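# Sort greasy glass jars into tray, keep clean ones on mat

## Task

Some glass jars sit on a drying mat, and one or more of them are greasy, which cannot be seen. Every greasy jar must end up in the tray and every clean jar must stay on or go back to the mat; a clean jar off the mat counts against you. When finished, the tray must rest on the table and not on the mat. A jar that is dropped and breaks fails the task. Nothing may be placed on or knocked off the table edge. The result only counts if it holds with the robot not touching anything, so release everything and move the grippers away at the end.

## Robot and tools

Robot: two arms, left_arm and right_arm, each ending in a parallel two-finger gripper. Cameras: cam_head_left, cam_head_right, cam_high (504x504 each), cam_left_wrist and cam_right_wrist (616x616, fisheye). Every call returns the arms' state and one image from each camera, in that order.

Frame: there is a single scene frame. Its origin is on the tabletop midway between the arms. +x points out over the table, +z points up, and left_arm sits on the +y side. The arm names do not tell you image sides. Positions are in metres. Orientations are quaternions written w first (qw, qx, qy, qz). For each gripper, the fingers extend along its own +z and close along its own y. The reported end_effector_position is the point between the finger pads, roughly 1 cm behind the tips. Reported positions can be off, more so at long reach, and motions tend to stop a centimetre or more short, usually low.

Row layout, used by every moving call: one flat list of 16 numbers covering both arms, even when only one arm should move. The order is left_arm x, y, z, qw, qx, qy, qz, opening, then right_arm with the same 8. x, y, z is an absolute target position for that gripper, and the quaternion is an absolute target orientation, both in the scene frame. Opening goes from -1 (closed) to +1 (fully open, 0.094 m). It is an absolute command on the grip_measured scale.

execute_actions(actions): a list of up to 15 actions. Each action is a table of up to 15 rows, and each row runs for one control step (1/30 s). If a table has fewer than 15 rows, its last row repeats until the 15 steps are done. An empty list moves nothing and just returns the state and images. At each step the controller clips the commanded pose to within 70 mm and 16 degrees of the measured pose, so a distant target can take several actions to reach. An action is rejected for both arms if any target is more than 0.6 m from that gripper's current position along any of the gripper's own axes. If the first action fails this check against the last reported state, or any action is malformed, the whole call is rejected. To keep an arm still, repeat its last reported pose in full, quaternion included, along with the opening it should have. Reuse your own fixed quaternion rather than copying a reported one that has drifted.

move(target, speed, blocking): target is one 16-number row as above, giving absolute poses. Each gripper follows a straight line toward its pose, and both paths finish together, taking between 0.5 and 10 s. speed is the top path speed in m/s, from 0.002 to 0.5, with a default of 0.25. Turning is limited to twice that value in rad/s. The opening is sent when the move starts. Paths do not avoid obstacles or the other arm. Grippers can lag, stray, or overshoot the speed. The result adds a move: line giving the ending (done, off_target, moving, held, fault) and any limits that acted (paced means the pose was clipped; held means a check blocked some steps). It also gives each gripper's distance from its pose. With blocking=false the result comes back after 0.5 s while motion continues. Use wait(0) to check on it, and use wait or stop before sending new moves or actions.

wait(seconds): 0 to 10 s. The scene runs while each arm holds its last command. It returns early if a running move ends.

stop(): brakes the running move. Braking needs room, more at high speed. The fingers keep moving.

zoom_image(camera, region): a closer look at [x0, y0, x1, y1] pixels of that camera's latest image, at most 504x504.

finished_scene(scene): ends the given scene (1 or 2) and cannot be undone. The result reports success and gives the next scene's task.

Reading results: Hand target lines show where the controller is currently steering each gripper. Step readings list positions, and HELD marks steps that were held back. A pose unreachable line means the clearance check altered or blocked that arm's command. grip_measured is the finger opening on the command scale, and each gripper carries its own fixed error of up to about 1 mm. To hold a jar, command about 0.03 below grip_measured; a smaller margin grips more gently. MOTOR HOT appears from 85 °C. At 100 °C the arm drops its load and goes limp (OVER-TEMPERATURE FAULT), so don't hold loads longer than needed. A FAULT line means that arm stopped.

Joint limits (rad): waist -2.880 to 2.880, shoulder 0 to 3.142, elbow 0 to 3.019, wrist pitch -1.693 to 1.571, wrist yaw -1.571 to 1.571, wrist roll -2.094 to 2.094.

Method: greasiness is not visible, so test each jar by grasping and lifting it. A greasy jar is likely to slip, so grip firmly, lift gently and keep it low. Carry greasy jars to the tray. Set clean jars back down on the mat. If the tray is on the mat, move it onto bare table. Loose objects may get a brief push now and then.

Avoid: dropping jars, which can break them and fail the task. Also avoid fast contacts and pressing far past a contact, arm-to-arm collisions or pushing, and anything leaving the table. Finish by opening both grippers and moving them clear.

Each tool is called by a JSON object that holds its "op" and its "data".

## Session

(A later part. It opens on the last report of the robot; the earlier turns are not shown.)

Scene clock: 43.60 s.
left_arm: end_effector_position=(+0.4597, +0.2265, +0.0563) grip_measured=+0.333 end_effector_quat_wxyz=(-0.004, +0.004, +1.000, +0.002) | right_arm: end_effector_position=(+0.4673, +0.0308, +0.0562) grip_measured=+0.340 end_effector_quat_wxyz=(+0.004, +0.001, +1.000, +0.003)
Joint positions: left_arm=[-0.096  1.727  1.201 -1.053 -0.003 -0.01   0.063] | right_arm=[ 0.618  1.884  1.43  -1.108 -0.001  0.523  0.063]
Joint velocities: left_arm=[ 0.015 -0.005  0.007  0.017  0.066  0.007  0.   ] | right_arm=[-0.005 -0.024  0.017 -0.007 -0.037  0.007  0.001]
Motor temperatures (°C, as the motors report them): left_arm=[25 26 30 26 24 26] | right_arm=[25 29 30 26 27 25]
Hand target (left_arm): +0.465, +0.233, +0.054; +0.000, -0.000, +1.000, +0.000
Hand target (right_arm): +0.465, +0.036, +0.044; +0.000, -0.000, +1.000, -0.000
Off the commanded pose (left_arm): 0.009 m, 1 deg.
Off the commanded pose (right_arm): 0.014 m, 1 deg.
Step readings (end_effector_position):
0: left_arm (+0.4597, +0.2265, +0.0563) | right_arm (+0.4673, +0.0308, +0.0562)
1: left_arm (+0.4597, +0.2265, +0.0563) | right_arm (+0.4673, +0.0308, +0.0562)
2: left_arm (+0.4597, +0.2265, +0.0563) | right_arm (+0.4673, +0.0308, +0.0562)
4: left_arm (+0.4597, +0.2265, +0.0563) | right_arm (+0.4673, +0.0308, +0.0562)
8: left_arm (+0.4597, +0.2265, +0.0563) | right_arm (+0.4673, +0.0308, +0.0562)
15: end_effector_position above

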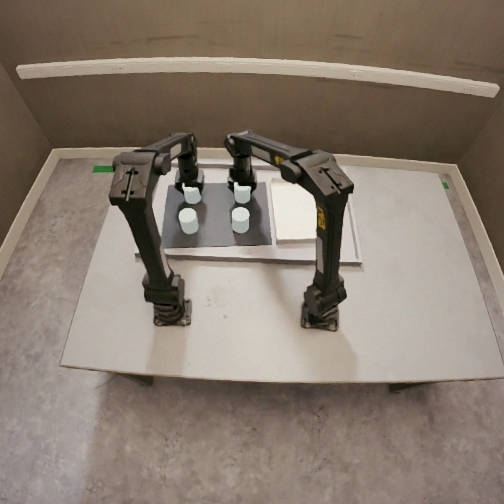

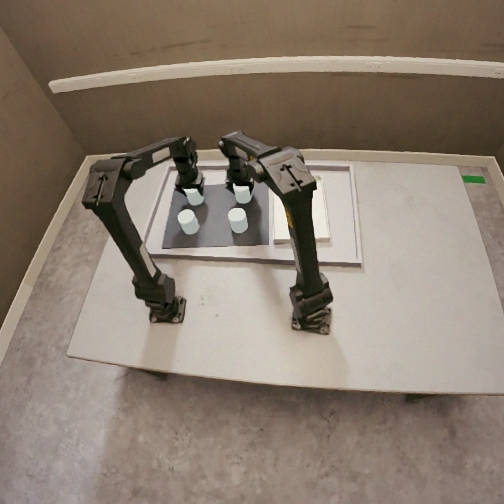

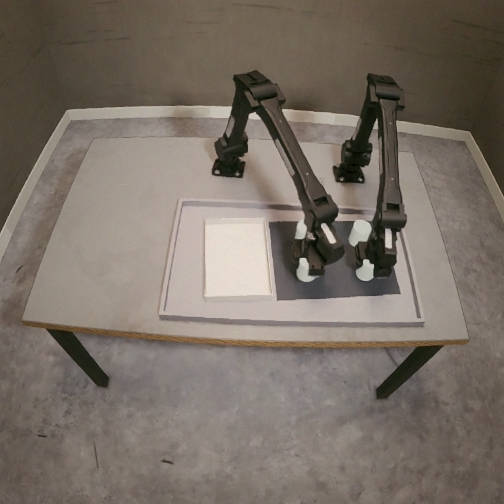

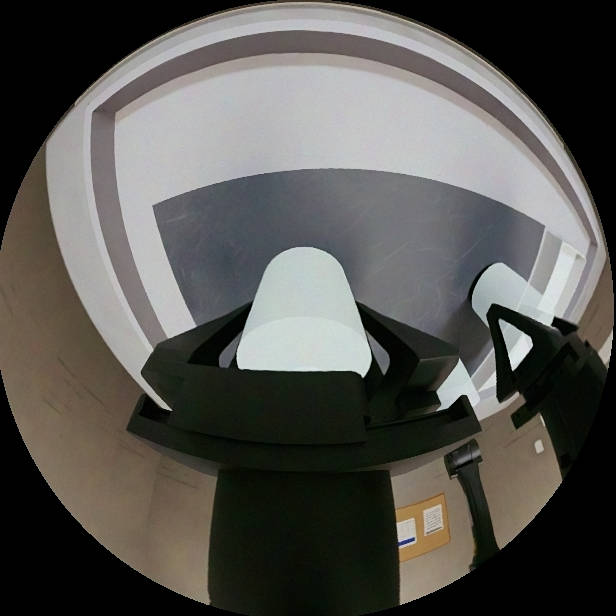

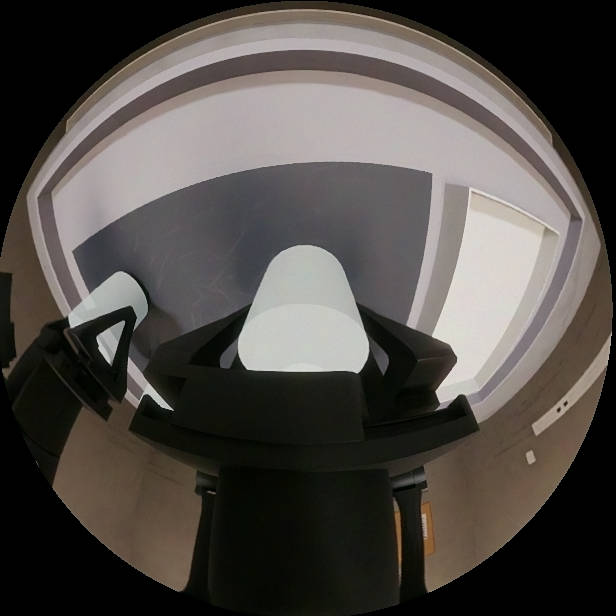

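{"op": "execute_actions", "data": {"actions": [[[0.465,0.233,0.054,0,0,1,0,0.331, 0.465,0.036,0.044,0,0,1,0,0.338],[0.465,0.233,0.054,0,0,1,0,0.332, 0.465,0.036,0.044,0,0,1,0,0.339],[0.465,0.233,0.054,0,0,1,0,0.333, 0.465,0.036,0.044,0,0,1,0,0.340]]]}}

{"op": "zoom_image", "data": {"camera": "cam_left_wrist", "region": [200, 220, 410, 390]}}

{"op": "zoom_image", "data": {"camera": "cam_right_wrist", "region": [200, 220, 410, 390]}}

Scene clock: 44.30 s.
left_arm: end_effector_position=(+0.4597, +0.2265, +0.0563) grip_measured=+0.335 end_effector_quat_wxyz=(-0.004, +0.004, +1.000, +0.002) | right_arm: end_effector_position=(+0.4673, +0.0308, +0.0562) grip_measured=+0.342 end_effector_quat_wxyz=(+0.004, +0.001, +1.000, +0.003)
Joint positions: left_arm=[-0.096  1.727  1.201 -1.053 -0.003 -0.01   0.063] | right_arm=[ 0.618  1.884  1.43  -1.108 -0.001  0.523  0.063]
Joint velocities: left_arm=[-0.005 -0.005  0.022 -0.007 -0.022 -0.007  0.001] | right_arm=[ 0.005 -0.005  0.002 -0.007 -0.051 -0.037 -0.001]
Motor temperatures (°C, as the motors report them): left_arm=[25 26 30 26 24 26] | right_arm=[25 29 30 26 27 25]
Hand target (left_arm): +0.465, +0.233, +0.054; +0.000, -0.000, +1.000, +0.000
Hand target (right_arm): +0.465, +0.036, +0.044; +0.000, -0.000, +1.000, -0.000
Off the commanded pose (left_arm): 0.009 m, 1 deg.
Off the commanded pose (right_arm): 0.014 m, 1 deg.
Step readings (end_effector_position):
0: left_arm (+0.4597, +0.2265, +0.0563) | right_arm (+0.4673, +0.0308, +0.0562)
1: left_arm (+0.4597, +0.2265, +0.0563) | right_arm (+0.4673, +0.0308, +0.0562)
2: left_arm (+0.4597, +0.2265, +0.0563) | right_arm (+0.4673, +0.0308, +0.0562)
4: left_arm (+0.4597, +0.2265, +0.0563) | right_arm (+0.4673, +0.0308, +0.0562)
8: left_arm (+0.4597, +0.2265, +0.0563) | right_arm (+0.4673, +0.0308, +0.0562)
15: end_effector_position above

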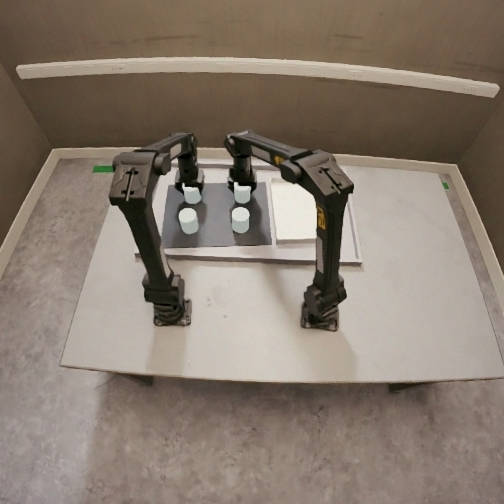

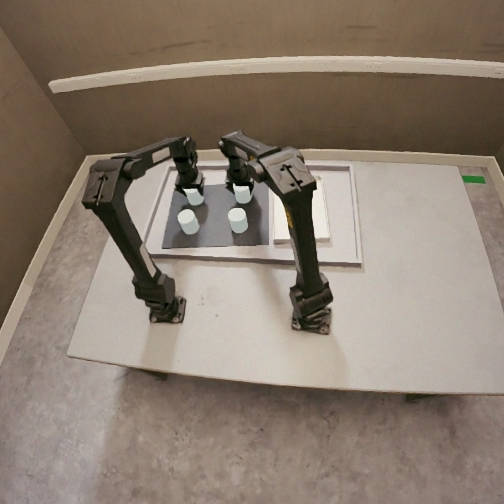

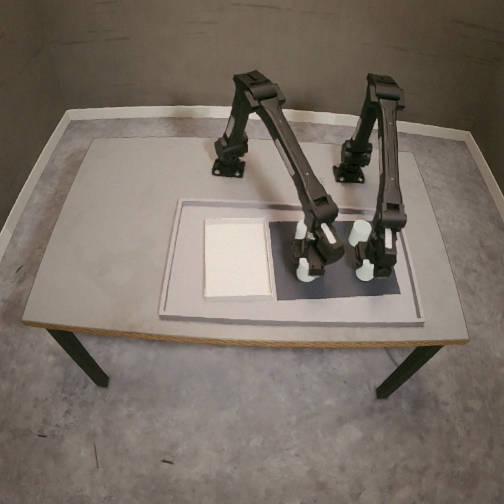

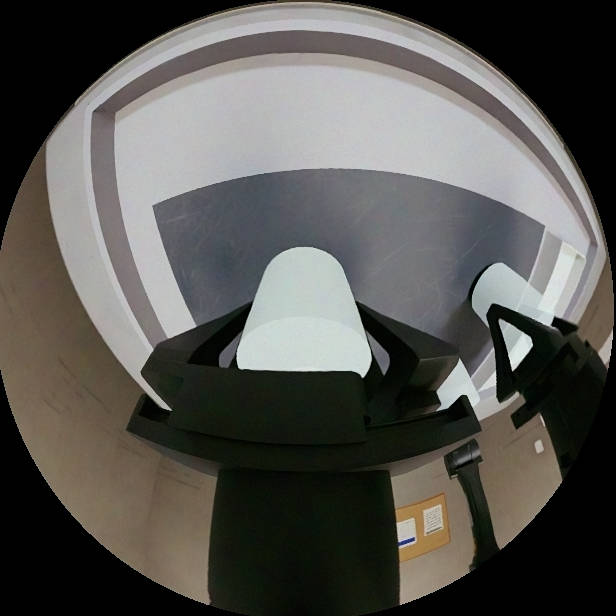

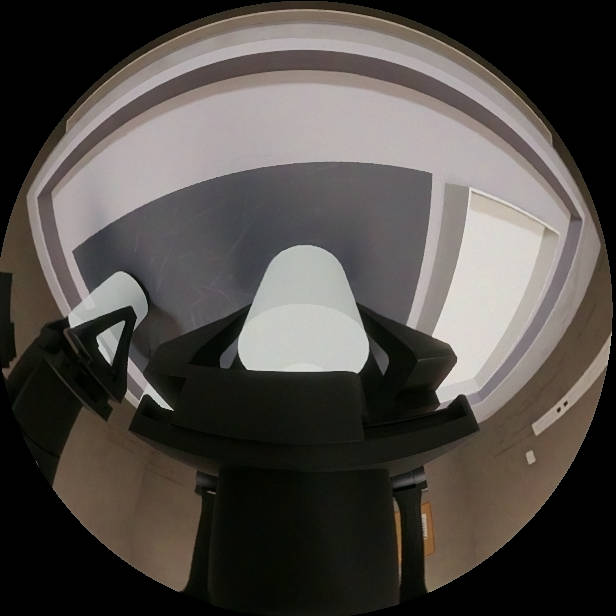

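Region (200, 220, 410, 390) of cam_left_wrist's 616x616 image, scaled by 2.400, with more detail than that image has; it fills the top 408 rows of this view, and the rest is white.

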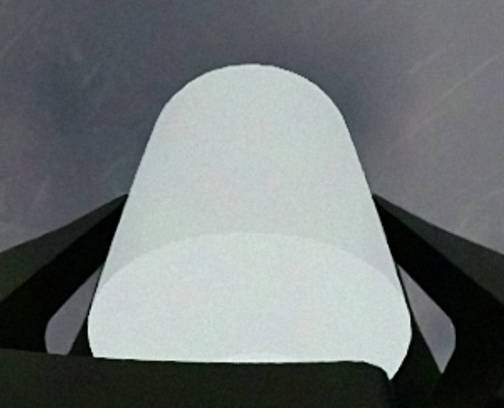

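Region (200, 220, 410, 390) of cam_right_wrist's 616x616 image, scaled by 2.400, with more detail than that image has; it fills the top 408 rows of this view, and the rest is white.

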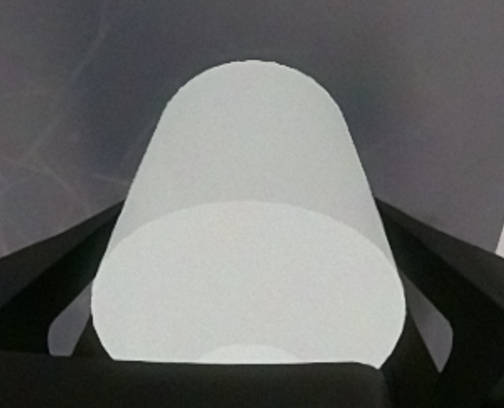

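{"op": "execute_actions", "data": {"actions": [[[0.465,0.233,0.054,0,0,1,0,0.334, 0.465,0.036,0.044,0,0,1,0,0.341],[0.465,0.233,0.054,0,0,1,0,0.335, 0.465,0.036,0.044,0,0,1,0,0.342]]]}}

{"op": "zoom_image", "data": {"camera": "cam_left_wrist", "region": [200, 220, 410, 390]}}

{"op": "zoom_image", "data": {"camera": "cam_right_wrist", "region": [200, 220, 410, 390]}}

Scene clock: 44.93 s.
left_arm: end_effector_position=(+0.4597, +0.2265, +0.0563) grip_measured=+0.336 end_effector_quat_wxyz=(-0.004, +0.004, +1.000, +0.002) | right_arm: end_effector_position=(+0.4673, +0.0308, +0.0562) grip_measured=+0.343 end_effector_quat_wxyz=(+0.004, +0.001, +1.000, +0.003)
Joint positions: left_arm=[-0.096  1.727  1.201 -1.053 -0.003 -0.01   0.063] | right_arm=[ 0.618  1.884  1.43  -1.108 -0.001  0.523  0.063]
Joint velocities: left_arm=[-0.005  0.005 -0.027  0.002  0.022 -0.037 -0.   ] | right_arm=[-0.015 -0.015 -0.012 -0.017  0.095 -0.007  0.001]
Motor temperatures (°C, as the motors report them): left_arm=[25 26 30 26 24 26] | right_arm=[25 29 30 26 27 25]
Hand target (left_arm): +0.465, +0.233, +0.054; +0.000, -0.000, +1.000, +0.000
Hand target (right_arm): +0.465, +0.036, +0.044; +0.000, -0.000, +1.000, -0.000
Off the commanded pose (left_arm): 0.009 m, 1 deg.
Off the commanded pose (right_arm): 0.014 m, 1 deg.
Step readings (end_effector_position):
0: left_arm (+0.4597, +0.2265, +0.0563) | right_arm (+0.4673, +0.0308, +0.0562)
1: left_arm (+0.4597, +0.2265, +0.0563) | right_arm (+0.4673, +0.0308, +0.0562)
2: left_arm (+0.4597, +0.2265, +0.0563) | right_arm (+0.4673, +0.0308, +0.0562)
4: left_arm (+0.4597, +0.2265, +0.0563) | right_arm (+0.4673, +0.0308, +0.0562)
8: left_arm (+0.4597, +0.2265, +0.0563) | right_arm (+0.4673, +0.0308, +0.0562)
15: end_effector_position above

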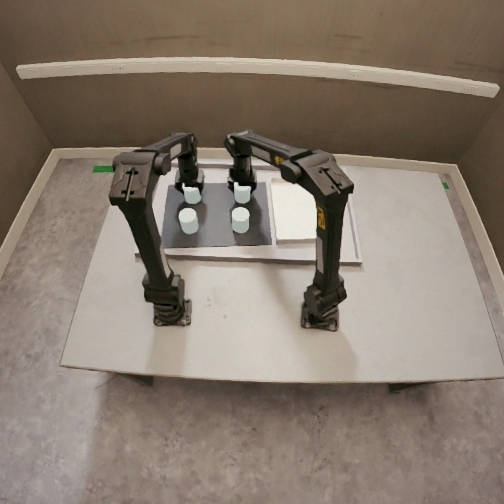

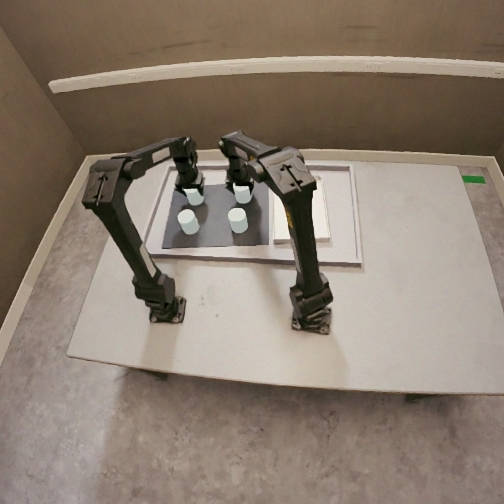

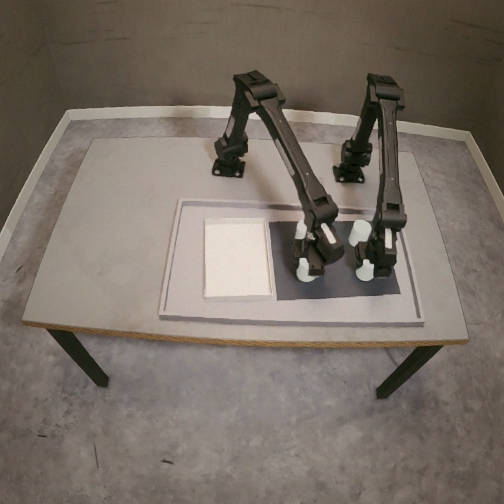

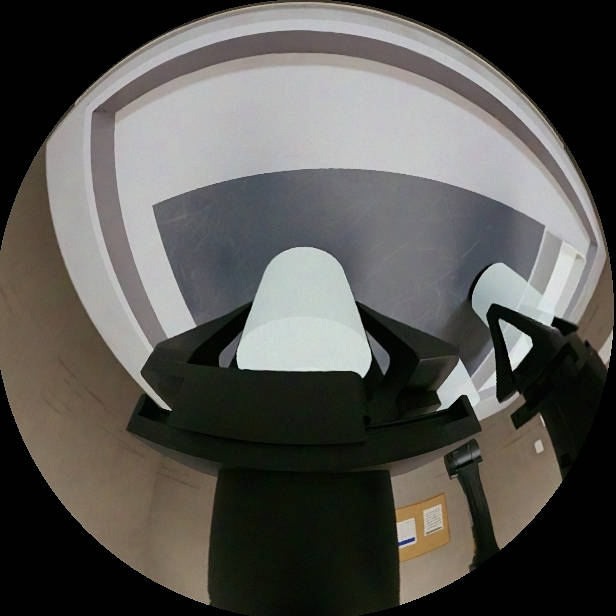

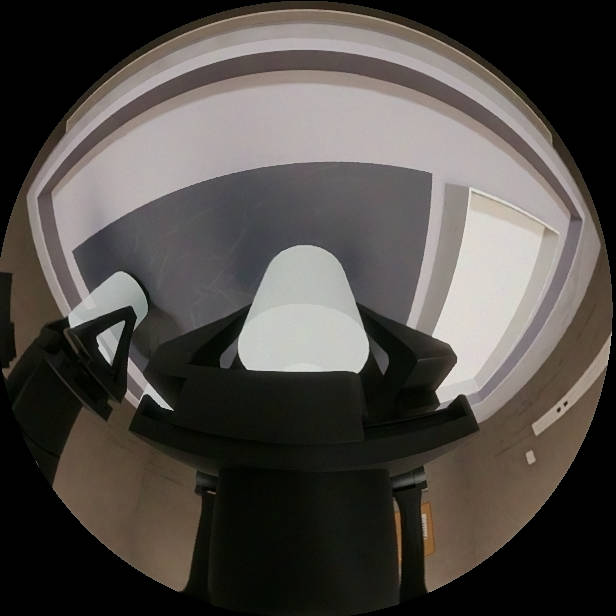

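Region (200, 220, 410, 390) of cam_left_wrist's 616x616 image, scaled by 2.400, with more detail than that image has; it fills the top 408 rows of this view, and the rest is white.

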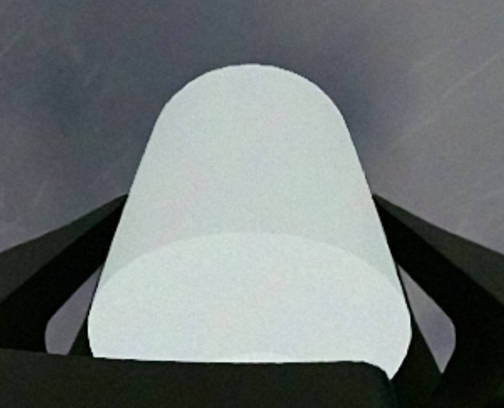

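Region (200, 220, 410, 390) of cam_right_wrist's 616x616 image, scaled by 2.400, with more detail than that image has; it fills the top 408 rows of this view, and the rest is white.

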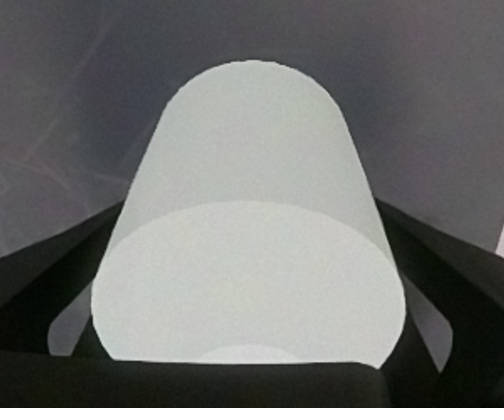

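{"op": "execute_actions", "data": {"actions": [[[0.465,0.233,0.054,0,0,1,0,0.336, 0.465,0.036,0.044,0,0,1,0,0.343],[0.465,0.233,0.054,0,0,1,0,0.3365, 0.465,0.036,0.044,0,0,1,0,0.3435]]]}}

{"op": "zoom_image", "data": {"camera": "cam_left_wrist", "region": [200, 220, 410, 390]}}

{"op": "zoom_image", "data": {"camera": "cam_right_wrist", "region": [200, 220, 410, 390]}}

Scene clock: 45.60 s.
left_arm: end_effector_position=(+0.4597, +0.2265, +0.0563) grip_measured=+0.337 end_effector_quat_wxyz=(-0.004, +0.004, +1.000, +0.002) | right_arm: end_effector_position=(+0.4673, +0.0308, +0.0562) grip_measured=+0.344 end_effector_quat_wxyz=(+0.004, +0.001, +1.000, +0.003)
Joint positions: left_arm=[-0.096  1.727  1.201 -1.053 -0.003 -0.01   0.063] | right_arm=[ 0.618  1.884  1.43  -1.108 -0.001  0.523  0.063]
Joint velocities: left_arm=[-0.005 -0.005  0.017  0.027 -0.051  0.007 -0.001] | right_arm=[ 0.015 -0.005 -0.007 -0.012 -0.095  0.066 -0.   ]
Motor temperatures (°C, as the motors report them): left_arm=[25 26 30 26 24 26] | right_arm=[25 29 30 26 27 25]
Hand target (left_arm): +0.465, +0.233, +0.054; +0.000, -0.000, +1.000, +0.000
Hand target (right_arm): +0.465, +0.036, +0.044; +0.000, -0.000, +1.000, -0.000
Off the commanded pose (left_arm): 0.009 m, 1 deg.
Off the commanded pose (right_arm): 0.014 m, 1 deg.
Step readings (end_effector_position):
0: left_arm (+0.4597, +0.2265, +0.0563) | right_arm (+0.4673, +0.0308, +0.0562)
1: left_arm (+0.4597, +0.2265, +0.0563) | right_arm (+0.4673, +0.0308, +0.0562)
2: left_arm (+0.4597, +0.2265, +0.0563) | right_arm (+0.4673, +0.0308, +0.0562)
4: left_arm (+0.4597, +0.2265, +0.0563) | right_arm (+0.4673, +0.0308, +0.0562)
8: left_arm (+0.4597, +0.2265, +0.0563) | right_arm (+0.4673, +0.0308, +0.0562)
15: end_effector_position above

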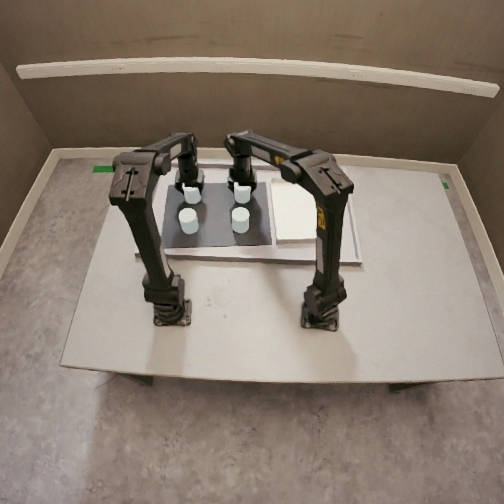

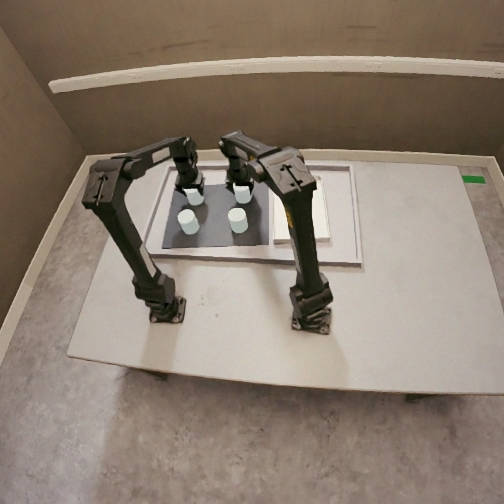

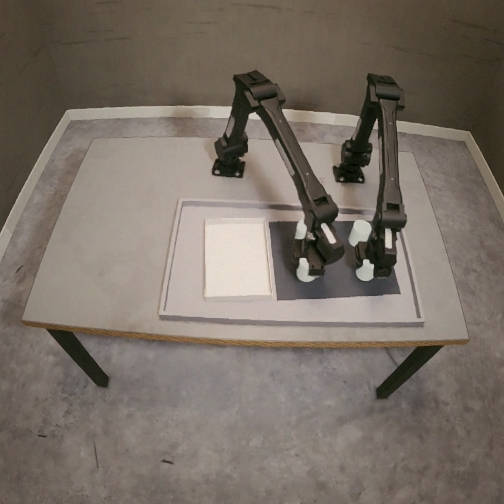

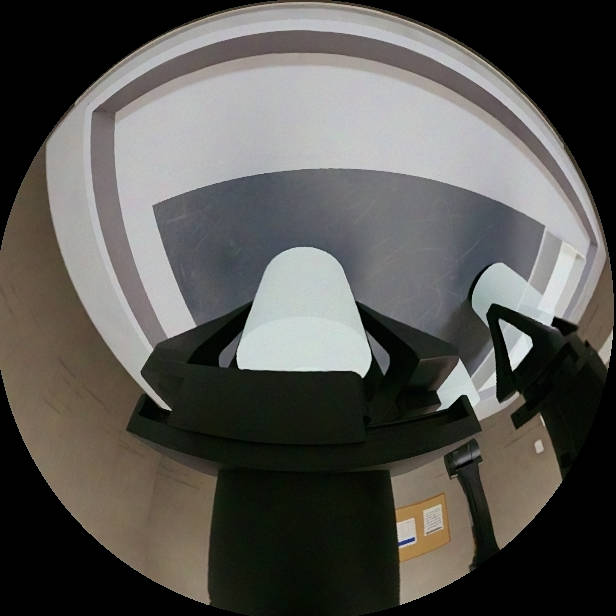

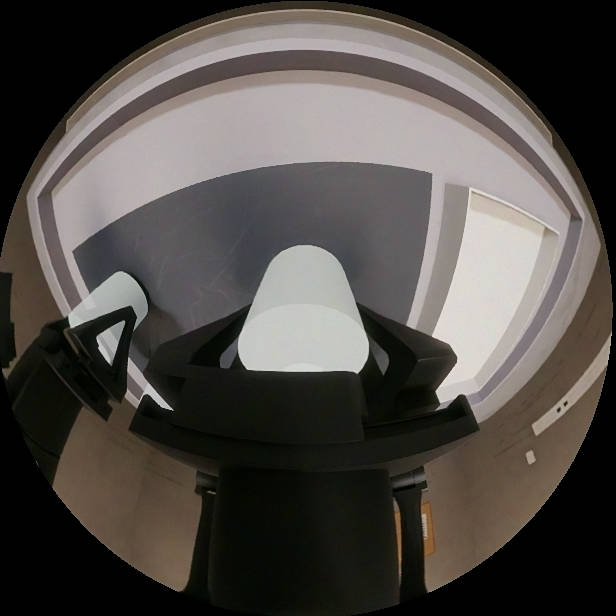

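Region (200, 220, 410, 390) of cam_left_wrist's 616x616 image, scaled by 2.400, with more detail than that image has; it fills the top 408 rows of this view, and the rest is white.

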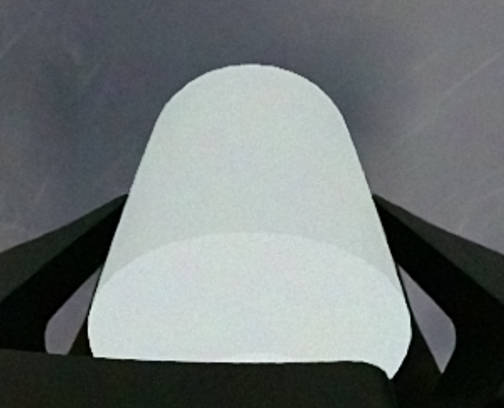

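Region (200, 220, 410, 390) of cam_right_wrist's 616x616 image, scaled by 2.400, with more detail than that image has; it fills the top 408 rows of this view, and the rest is white.

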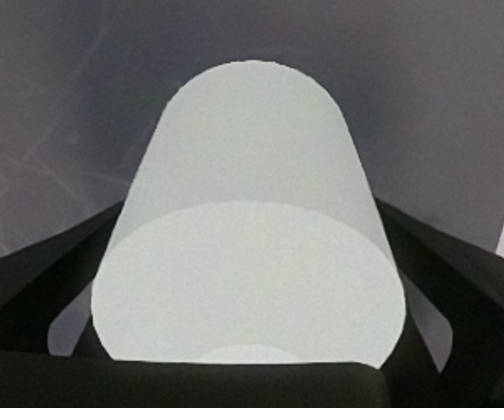

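{"op": "execute_actions", "data": {"actions": [[[0.465,0.233,0.054,0,0,1,0,0.337, 0.465,0.036,0.044,0,0,1,0,0.344],[0.465,0.233,0.054,0,0,1,0,0.338, 0.465,0.036,0.044,0,0,1,0,0.345]]]}}

{"op": "zoom_image", "data": {"camera": "cam_left_wrist", "region": [200, 220, 410, 390]}}

{"op": "zoom_image", "data": {"camera": "cam_right_wrist", "region": [200, 220, 410, 390]}}

Scene clock: 46.87 s.
left_arm: end_effector_position=(+0.4597, +0.2265, +0.0563) grip_measured=+0.338 end_effector_quat_wxyz=(-0.004, +0.004, +1.000, +0.002) | right_arm: end_effector_position=(+0.4673, +0.0308, +0.0562) grip_measured=+0.346 end_effector_quat_wxyz=(+0.004, +0.001, +1.000, +0.003)
Joint positions: left_arm=[-0.096  1.727  1.201 -1.053 -0.003 -0.01   0.063] | right_arm=[ 0.618  1.884  1.43  -1.108 -0.001  0.523  0.063]
Joint velocities: left_arm=[-0.005 -0.015  0.002  0.007 -0.066  0.022 -0.001] | right_arm=[-0.034 -0.005 -0.002  0.007  0.051 -0.037  0.   ]
Motor temperatures (°C, as the motors report them): left_arm=[25 26 30 26 24 26] | right_arm=[25 29 30 26 27 25]
Hand target (left_arm): +0.465, +0.233, +0.054; +0.000, -0.000, +1.000, +0.000
Hand target (right_arm): +0.465, +0.036, +0.044; +0.000, -0.000, +1.000, -0.000
Off the commanded pose (left_arm): 0.009 m, 1 deg.
Off the commanded pose (right_arm): 0.014 m, 1 deg.
Step readings (end_effector_position):
0: left_arm (+0.4597, +0.2265, +0.0563) | right_arm (+0.4673, +0.0308, +0.0562)
1: left_arm (+0.4597, +0.2265, +0.0563) | right_arm (+0.4673, +0.0308, +0.0562)
2: left_arm (+0.4597, +0.2265, +0.0563) | right_arm (+0.4673, +0.0308, +0.0562)
4: left_arm (+0.4597, +0.2265, +0.0563) | right_arm (+0.4673, +0.0308, +0.0562)
8: left_arm (+0.4597, +0.2265, +0.0563) | right_arm (+0.4673, +0.0308, +0.0562)
15: end_effector_position above

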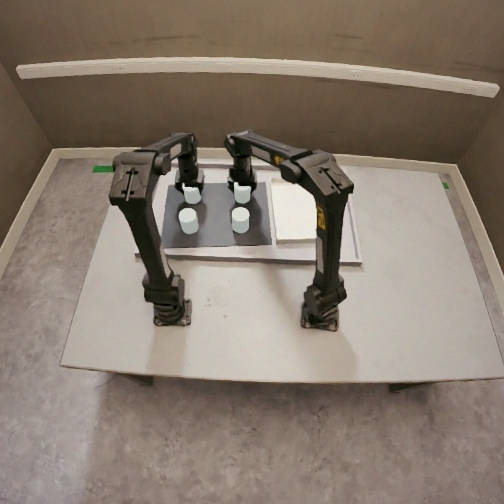

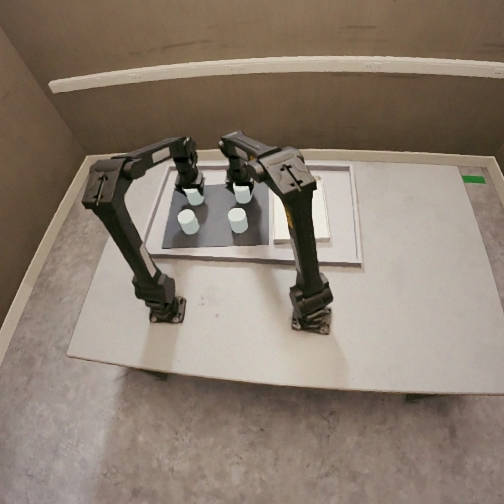

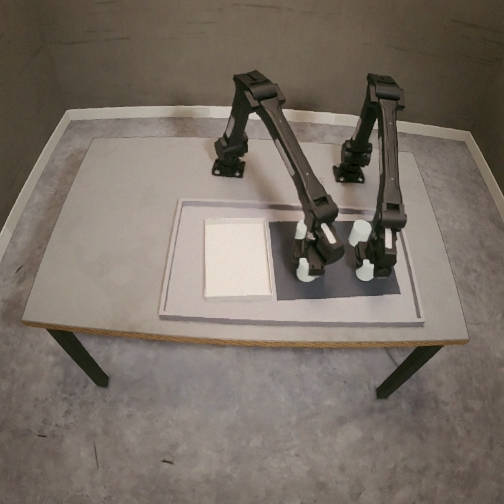

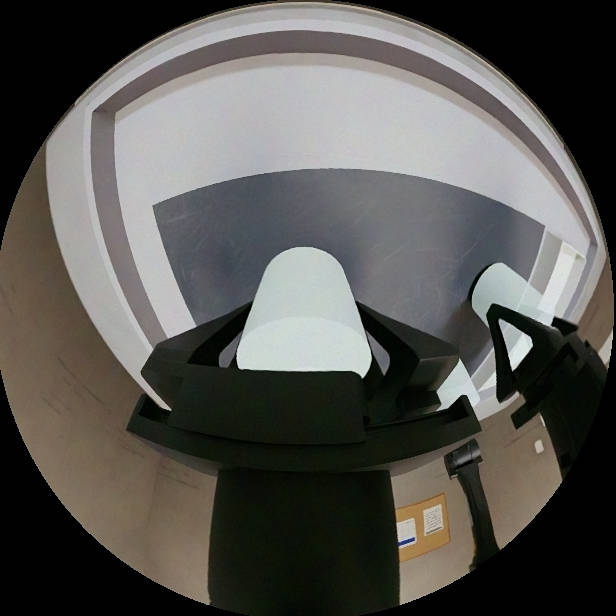

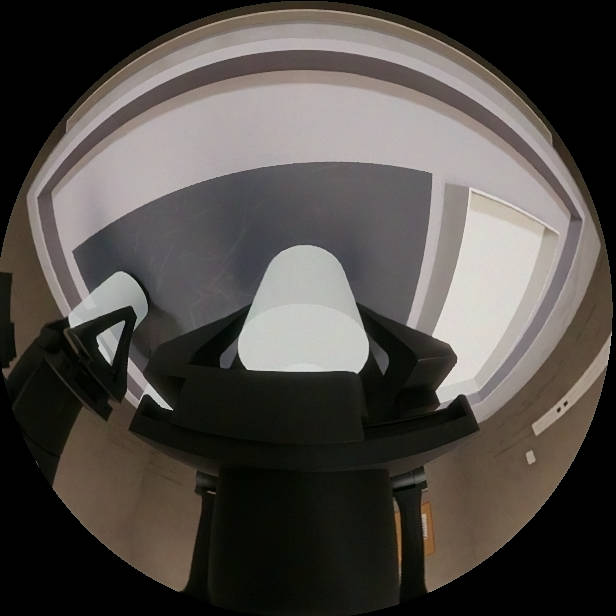

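Region (200, 220, 410, 390) of cam_left_wrist's 616x616 image, scaled by 2.400, with more detail than that image has; it fills the top 408 rows of this view, and the rest is white.

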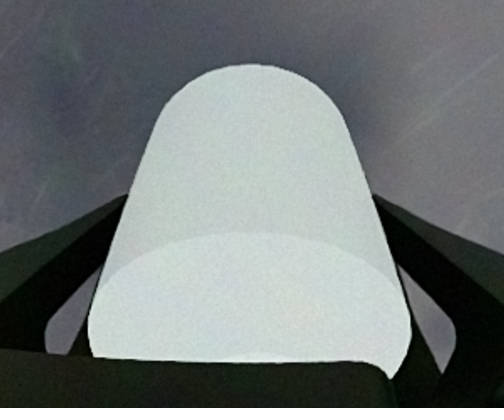

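Region (200, 220, 410, 390) of cam_right_wrist's 616x616 image, scaled by 2.400, with more detail than that image has; it fills the top 408 rows of this view, and the rest is white.

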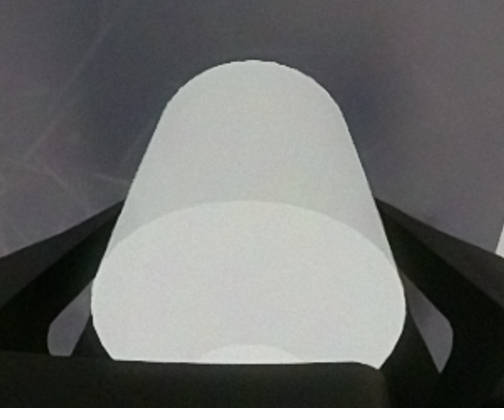

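{"op": "execute_actions", "data": {"actions": [[[0.465,0.233,0.053,0,0,1,0,0.338, 0.465,0.036,0.043,0,0,1,0,0.345],[0.465,0.233,0.0525,0,0,1,0,0.338, 0.465,0.036,0.0425,0,0,1,0,0.345],[0.465,0.233,0.052,0,0,1,0,0.338, 0.465,0.036,0.042,0,0,1,0,0.345],[0.465,0.233,0.0515,0,0,1,0,0.338, 0.465,0.036,0.0415,0,0,1,0,0.345],[0.465,0.233,0.051,0,0,1,0,0.338, 0.465,0.036,0.041,0,0,1,0,0.345],[0.465,0.233,0.0505,0,0,1,0,0.338, 0.465,0.036,0.0405,0,0,1,0,0.345],[0.465,0.233,0.050,0,0,1,0,0.338, 0.465,0.036,0.040,0,0,1,0,0.345],[0.465,0.233,0.050,0,0,1,0,0.338, 0.465,0.036,0.040,0,0,1,0,0.345],[0.465,0.233,0.050,0,0,1,0,0.338, 0.465,0.036,0.040,0,0,1,0,0.345],[0.465,0.233,0.050,0,0,1,0,0.339, 0.465,0.036,0.040,0,0,1,0,0.346],[0.465,0.233,0.050,0,0,1,0,0.3395, 0.465,0.036,0.040,0,0,1,0,0.3465]]]}}

{"op": "zoom_image", "data": {"camera": "cam_left_wrist", "region": [200, 220, 410, 390]}}

{"op": "zoom_image", "data": {"camera": "cam_right_wrist", "region": [200, 220, 410, 390]}}

Scene clock: 48.63 s.
left_arm: end_effector_position=(+0.4617, +0.2265, +0.0537) grip_measured=+0.339 end_effector_quat_wxyz=(-0.002, +0.004, +1.000, +0.002) | right_arm: end_effector_position=(+0.4691, +0.0319, +0.0563) grip_measured=+0.347 end_effector_quat_wxyz=(+0.007, +0.001, +1.000, +0.005)
Joint positions: left_arm=[-0.096  1.733  1.201 -1.043 -0.003 -0.01   0.063] | right_arm=[ 0.618  1.884  1.43  -1.099 -0.001  0.523  0.063]
Joint velocities: left_arm=[-0.005 -0.005 -0.022 -0.012 -0.066  0.007 -0.   ] | right_arm=[-0.015 -0.005 -0.002 -0.007  0.007  0.037  0.   ]
Motor temperatures (°C, as the motors report them): left_arm=[25 26 30 26 24 26] | right_arm=[25 29 30 26 27 25]
Hand target (left_arm): +0.465, +0.233, +0.050; +0.000, -0.000, +1.000, +0.000
Hand target (right_arm): +0.465, +0.036, +0.040; +0.000, -0.000, +1.000, -0.000
Off the commanded pose (left_arm): 0.008 m, 1 deg.
Off the commanded pose (right_arm): 0.017 m, 1 deg.
Step readings (end_effector_position):
0: left_arm (+0.4597, +0.2265, +0.0563) | right_arm (+0.4673, +0.0308, +0.0562)
1: left_arm (+0.4598, +0.2265, +0.0563) | right_arm (+0.4673, +0.0308, +0.0562)
2: left_arm (+0.4600, +0.2265, +0.0563) | right_arm (+0.4674, +0.0309, +0.0563)
4: left_arm (+0.4606, +0.2265, +0.0561) | right_arm (+0.4679, +0.0312, +0.0563)
8: left_arm (+0.4615, +0.2265, +0.0549) | right_arm (+0.4689, +0.0317, +0.0563)
15: end_effector_position above

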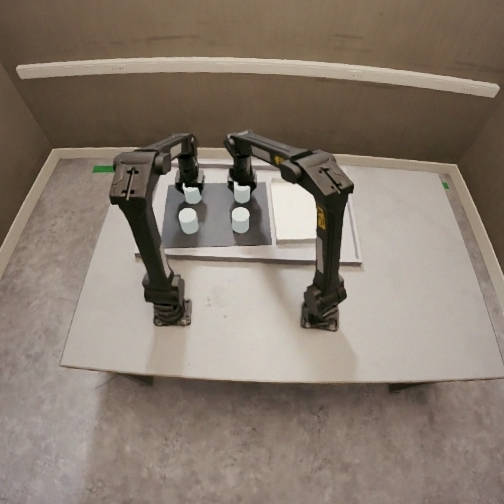

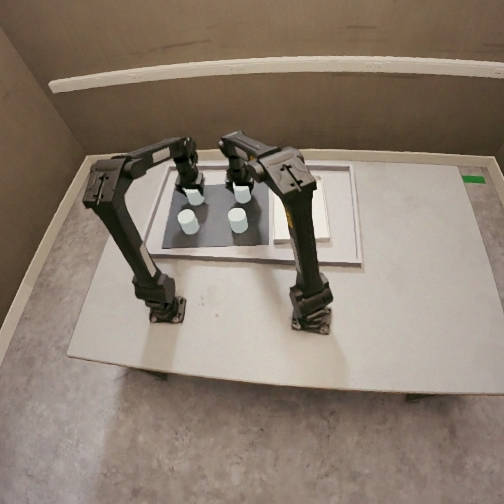

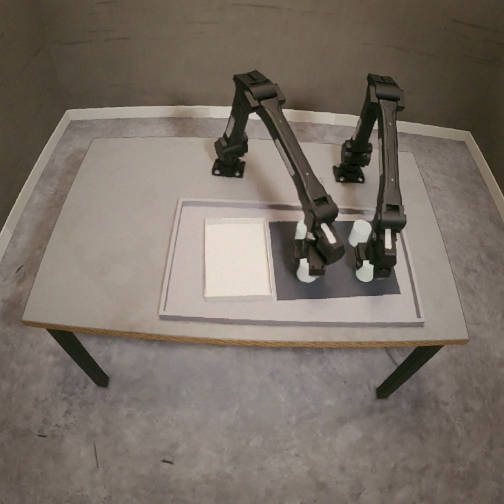

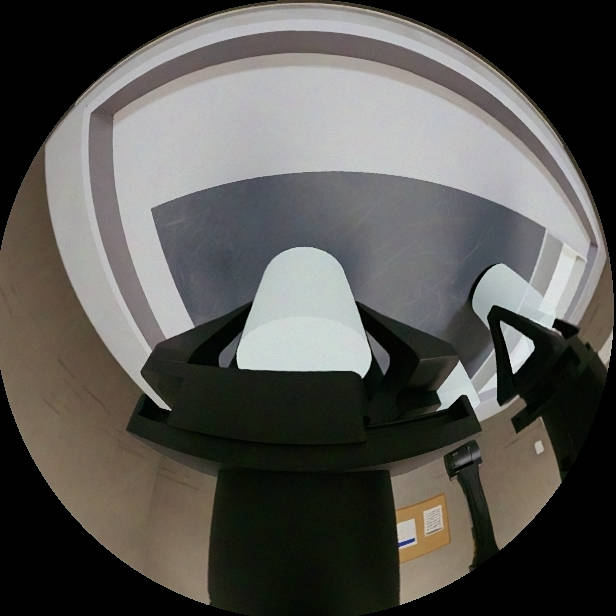

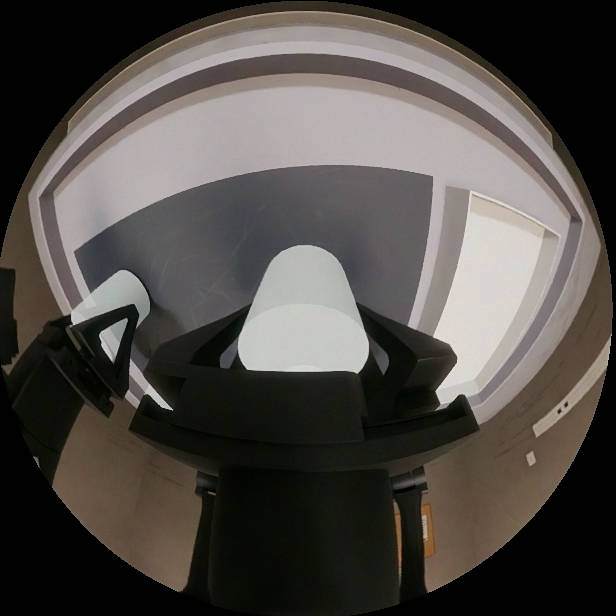

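Region (200, 220, 410, 390) of cam_left_wrist's 616x616 image, scaled by 2.400, with more detail than that image has; it fills the top 408 rows of this view, and the rest is white.

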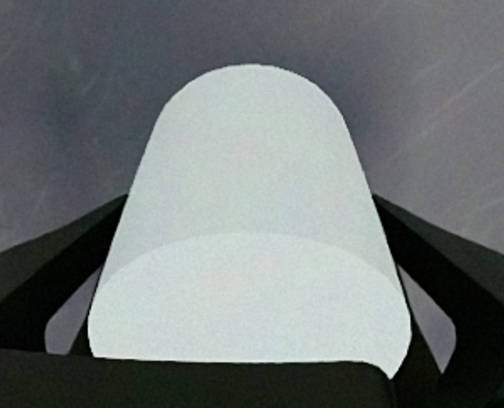

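Region (200, 220, 410, 390) of cam_right_wrist's 616x616 image, scaled by 2.400, with more detail than that image has; it fills the top 408 rows of this view, and the rest is white.

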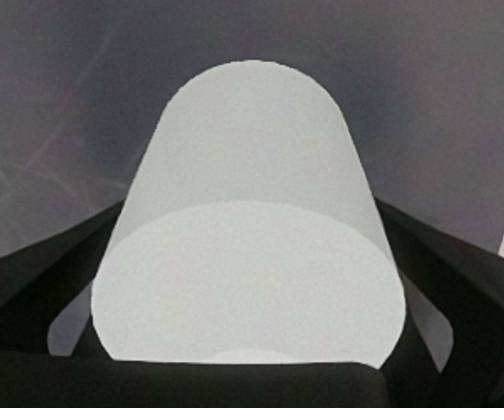

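{"op": "execute_actions", "data": {"actions": [[[0.465,0.233,0.050,0,0,1,0,0.340, 0.465,0.036,0.039,0,0,1,0,0.3465],[0.465,0.233,0.050,0,0,1,0,0.341, 0.465,0.036,0.038,0,0,1,0,0.3465],[0.465,0.233,0.050,0,0,1,0,0.341, 0.465,0.036,0.037,0,0,1,0,0.3465],[0.465,0.233,0.050,0,0,1,0,0.341, 0.465,0.036,0.036,0,0,1,0,0.3465],[0.465,0.233,0.050,0,0,1,0,0.341, 0.465,0.036,0.036,0,0,1,0,0.3465],[0.465,0.233,0.050,0,0,1,0,0.341, 0.465,0.036,0.036,0,0,1,0,0.3465],[0.465,0.233,0.050,0,0,1,0,0.341, 0.465,0.036,0.036,0,0,1,0,0.3465],[0.465,0.233,0.050,0,0,1,0,0.341, 0.465,0.036,0.036,0,0,1,0,0.3465],[0.465,0.233,0.050,0,0,1,0,0.341, 0.465,0.036,0.036,0,0,1,0,0.347],[0.465,0.233,0.050,0,0,1,0,0.341, 0.465,0.036,0.036,0,0,1,0,0.348]]]}}

{"op": "zoom_image", "data": {"camera": "cam_left_wrist", "region": [200, 220, 410, 390]}}

{"op": "zoom_image", "data": {"camera": "cam_right_wrist", "region": [200, 220, 410, 390]}}

Scene clock: 49.30 s.
left_arm: end_effector_position=(+0.4617, +0.2265, +0.0537) grip_measured=+0.340 end_effector_quat_wxyz=(-0.002, +0.004, +1.000, +0.002) | right_arm: end_effector_position=(+0.4683, +0.0314, +0.0531) grip_measured=+0.348 end_effector_quat_wxyz=(+0.008, +0.001, +1.000, +0.005)
Joint positions: left_arm=[-0.096  1.733  1.201 -1.043 -0.003 -0.01   0.063] | right_arm=[ 0.618  1.885  1.422 -1.09  -0.001  0.523  0.063]
Joint velocities: left_arm=[ 0.005  0.005 -0.017  0.002  0.066 -0.051 -0.001] | right_arm=[ 0.005 -0.015  0.012 -0.017  0.051 -0.007  0.   ]
Motor temperatures (°C, as the motors report them): left_arm=[25 26 30 26 24 26] | right_arm=[25 29 30 26 27 25]
Hand target (left_arm): +0.465, +0.233, +0.050; +0.000, -0.000, +1.000, +0.000
Hand target (right_arm): +0.465, +0.036, +0.036; -0.000, -0.000, +1.000, -0.000
Off the commanded pose (left_arm): 0.008 m, 1 deg.
Off the commanded pose (right_arm): 0.018 m, 1 deg.
Step readings (end_effector_position):
0: left_arm (+0.4617, +0.2265, +0.0537) | right_arm (+0.4691, +0.0319, +0.0563)
1: left_arm (+0.4617, +0.2265, +0.0537) | right_arm (+0.4691, +0.0319, +0.0563)
2: left_arm (+0.4617, +0.2265, +0.0537) | right_arm (+0.4691, +0.0318, +0.0560)
4: left_arm (+0.4617, +0.2265, +0.0537) | right_arm (+0.4690, +0.0318, +0.0551)
8: left_arm (+0.4617, +0.2265, +0.0537) | right_arm (+0.4683, +0.0314, +0.0534)
15: end_effector_position above

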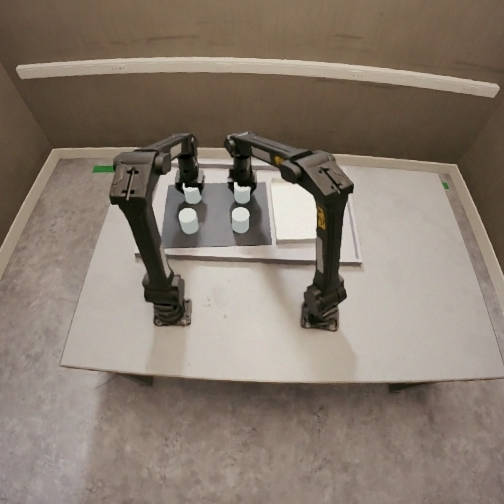

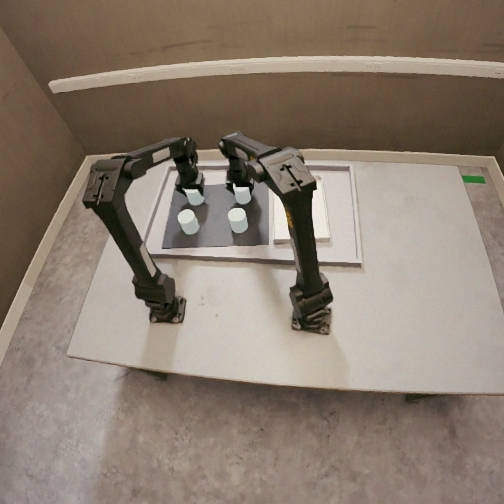

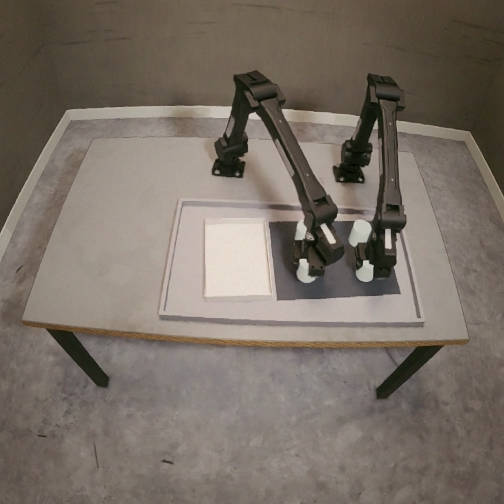

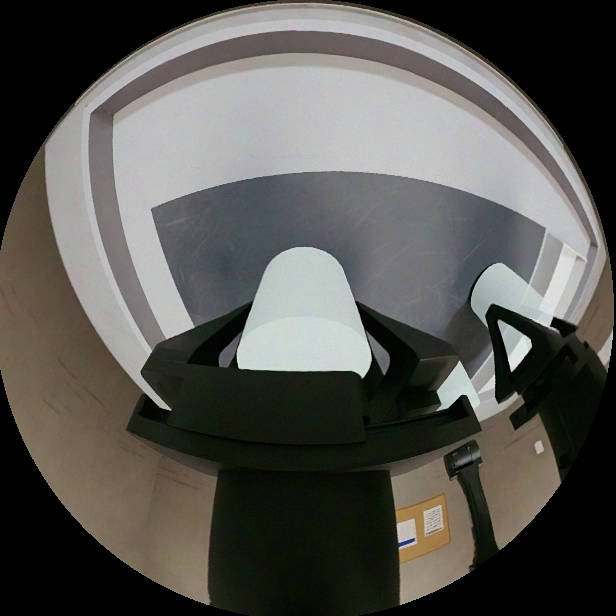

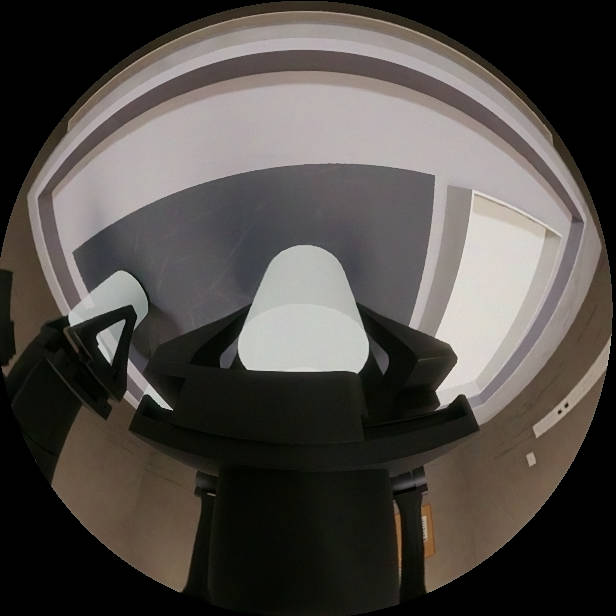

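Region (200, 220, 410, 390) of cam_left_wrist's 616x616 image, scaled by 2.400, with more detail than that image has; it fills the top 408 rows of this view, and the rest is white.

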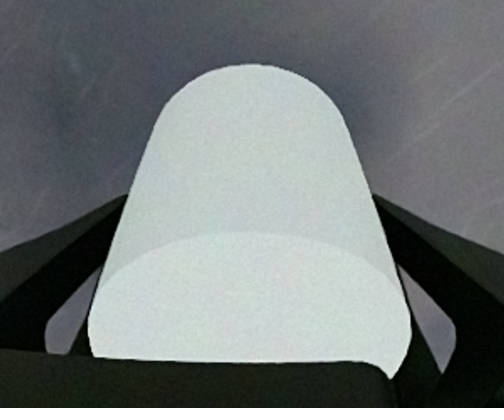

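Region (200, 220, 410, 390) of cam_right_wrist's 616x616 image, scaled by 2.400, with more detail than that image has; it fills the top 408 rows of this view, and the rest is white.

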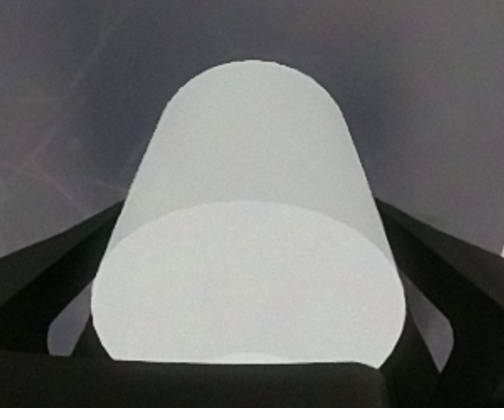

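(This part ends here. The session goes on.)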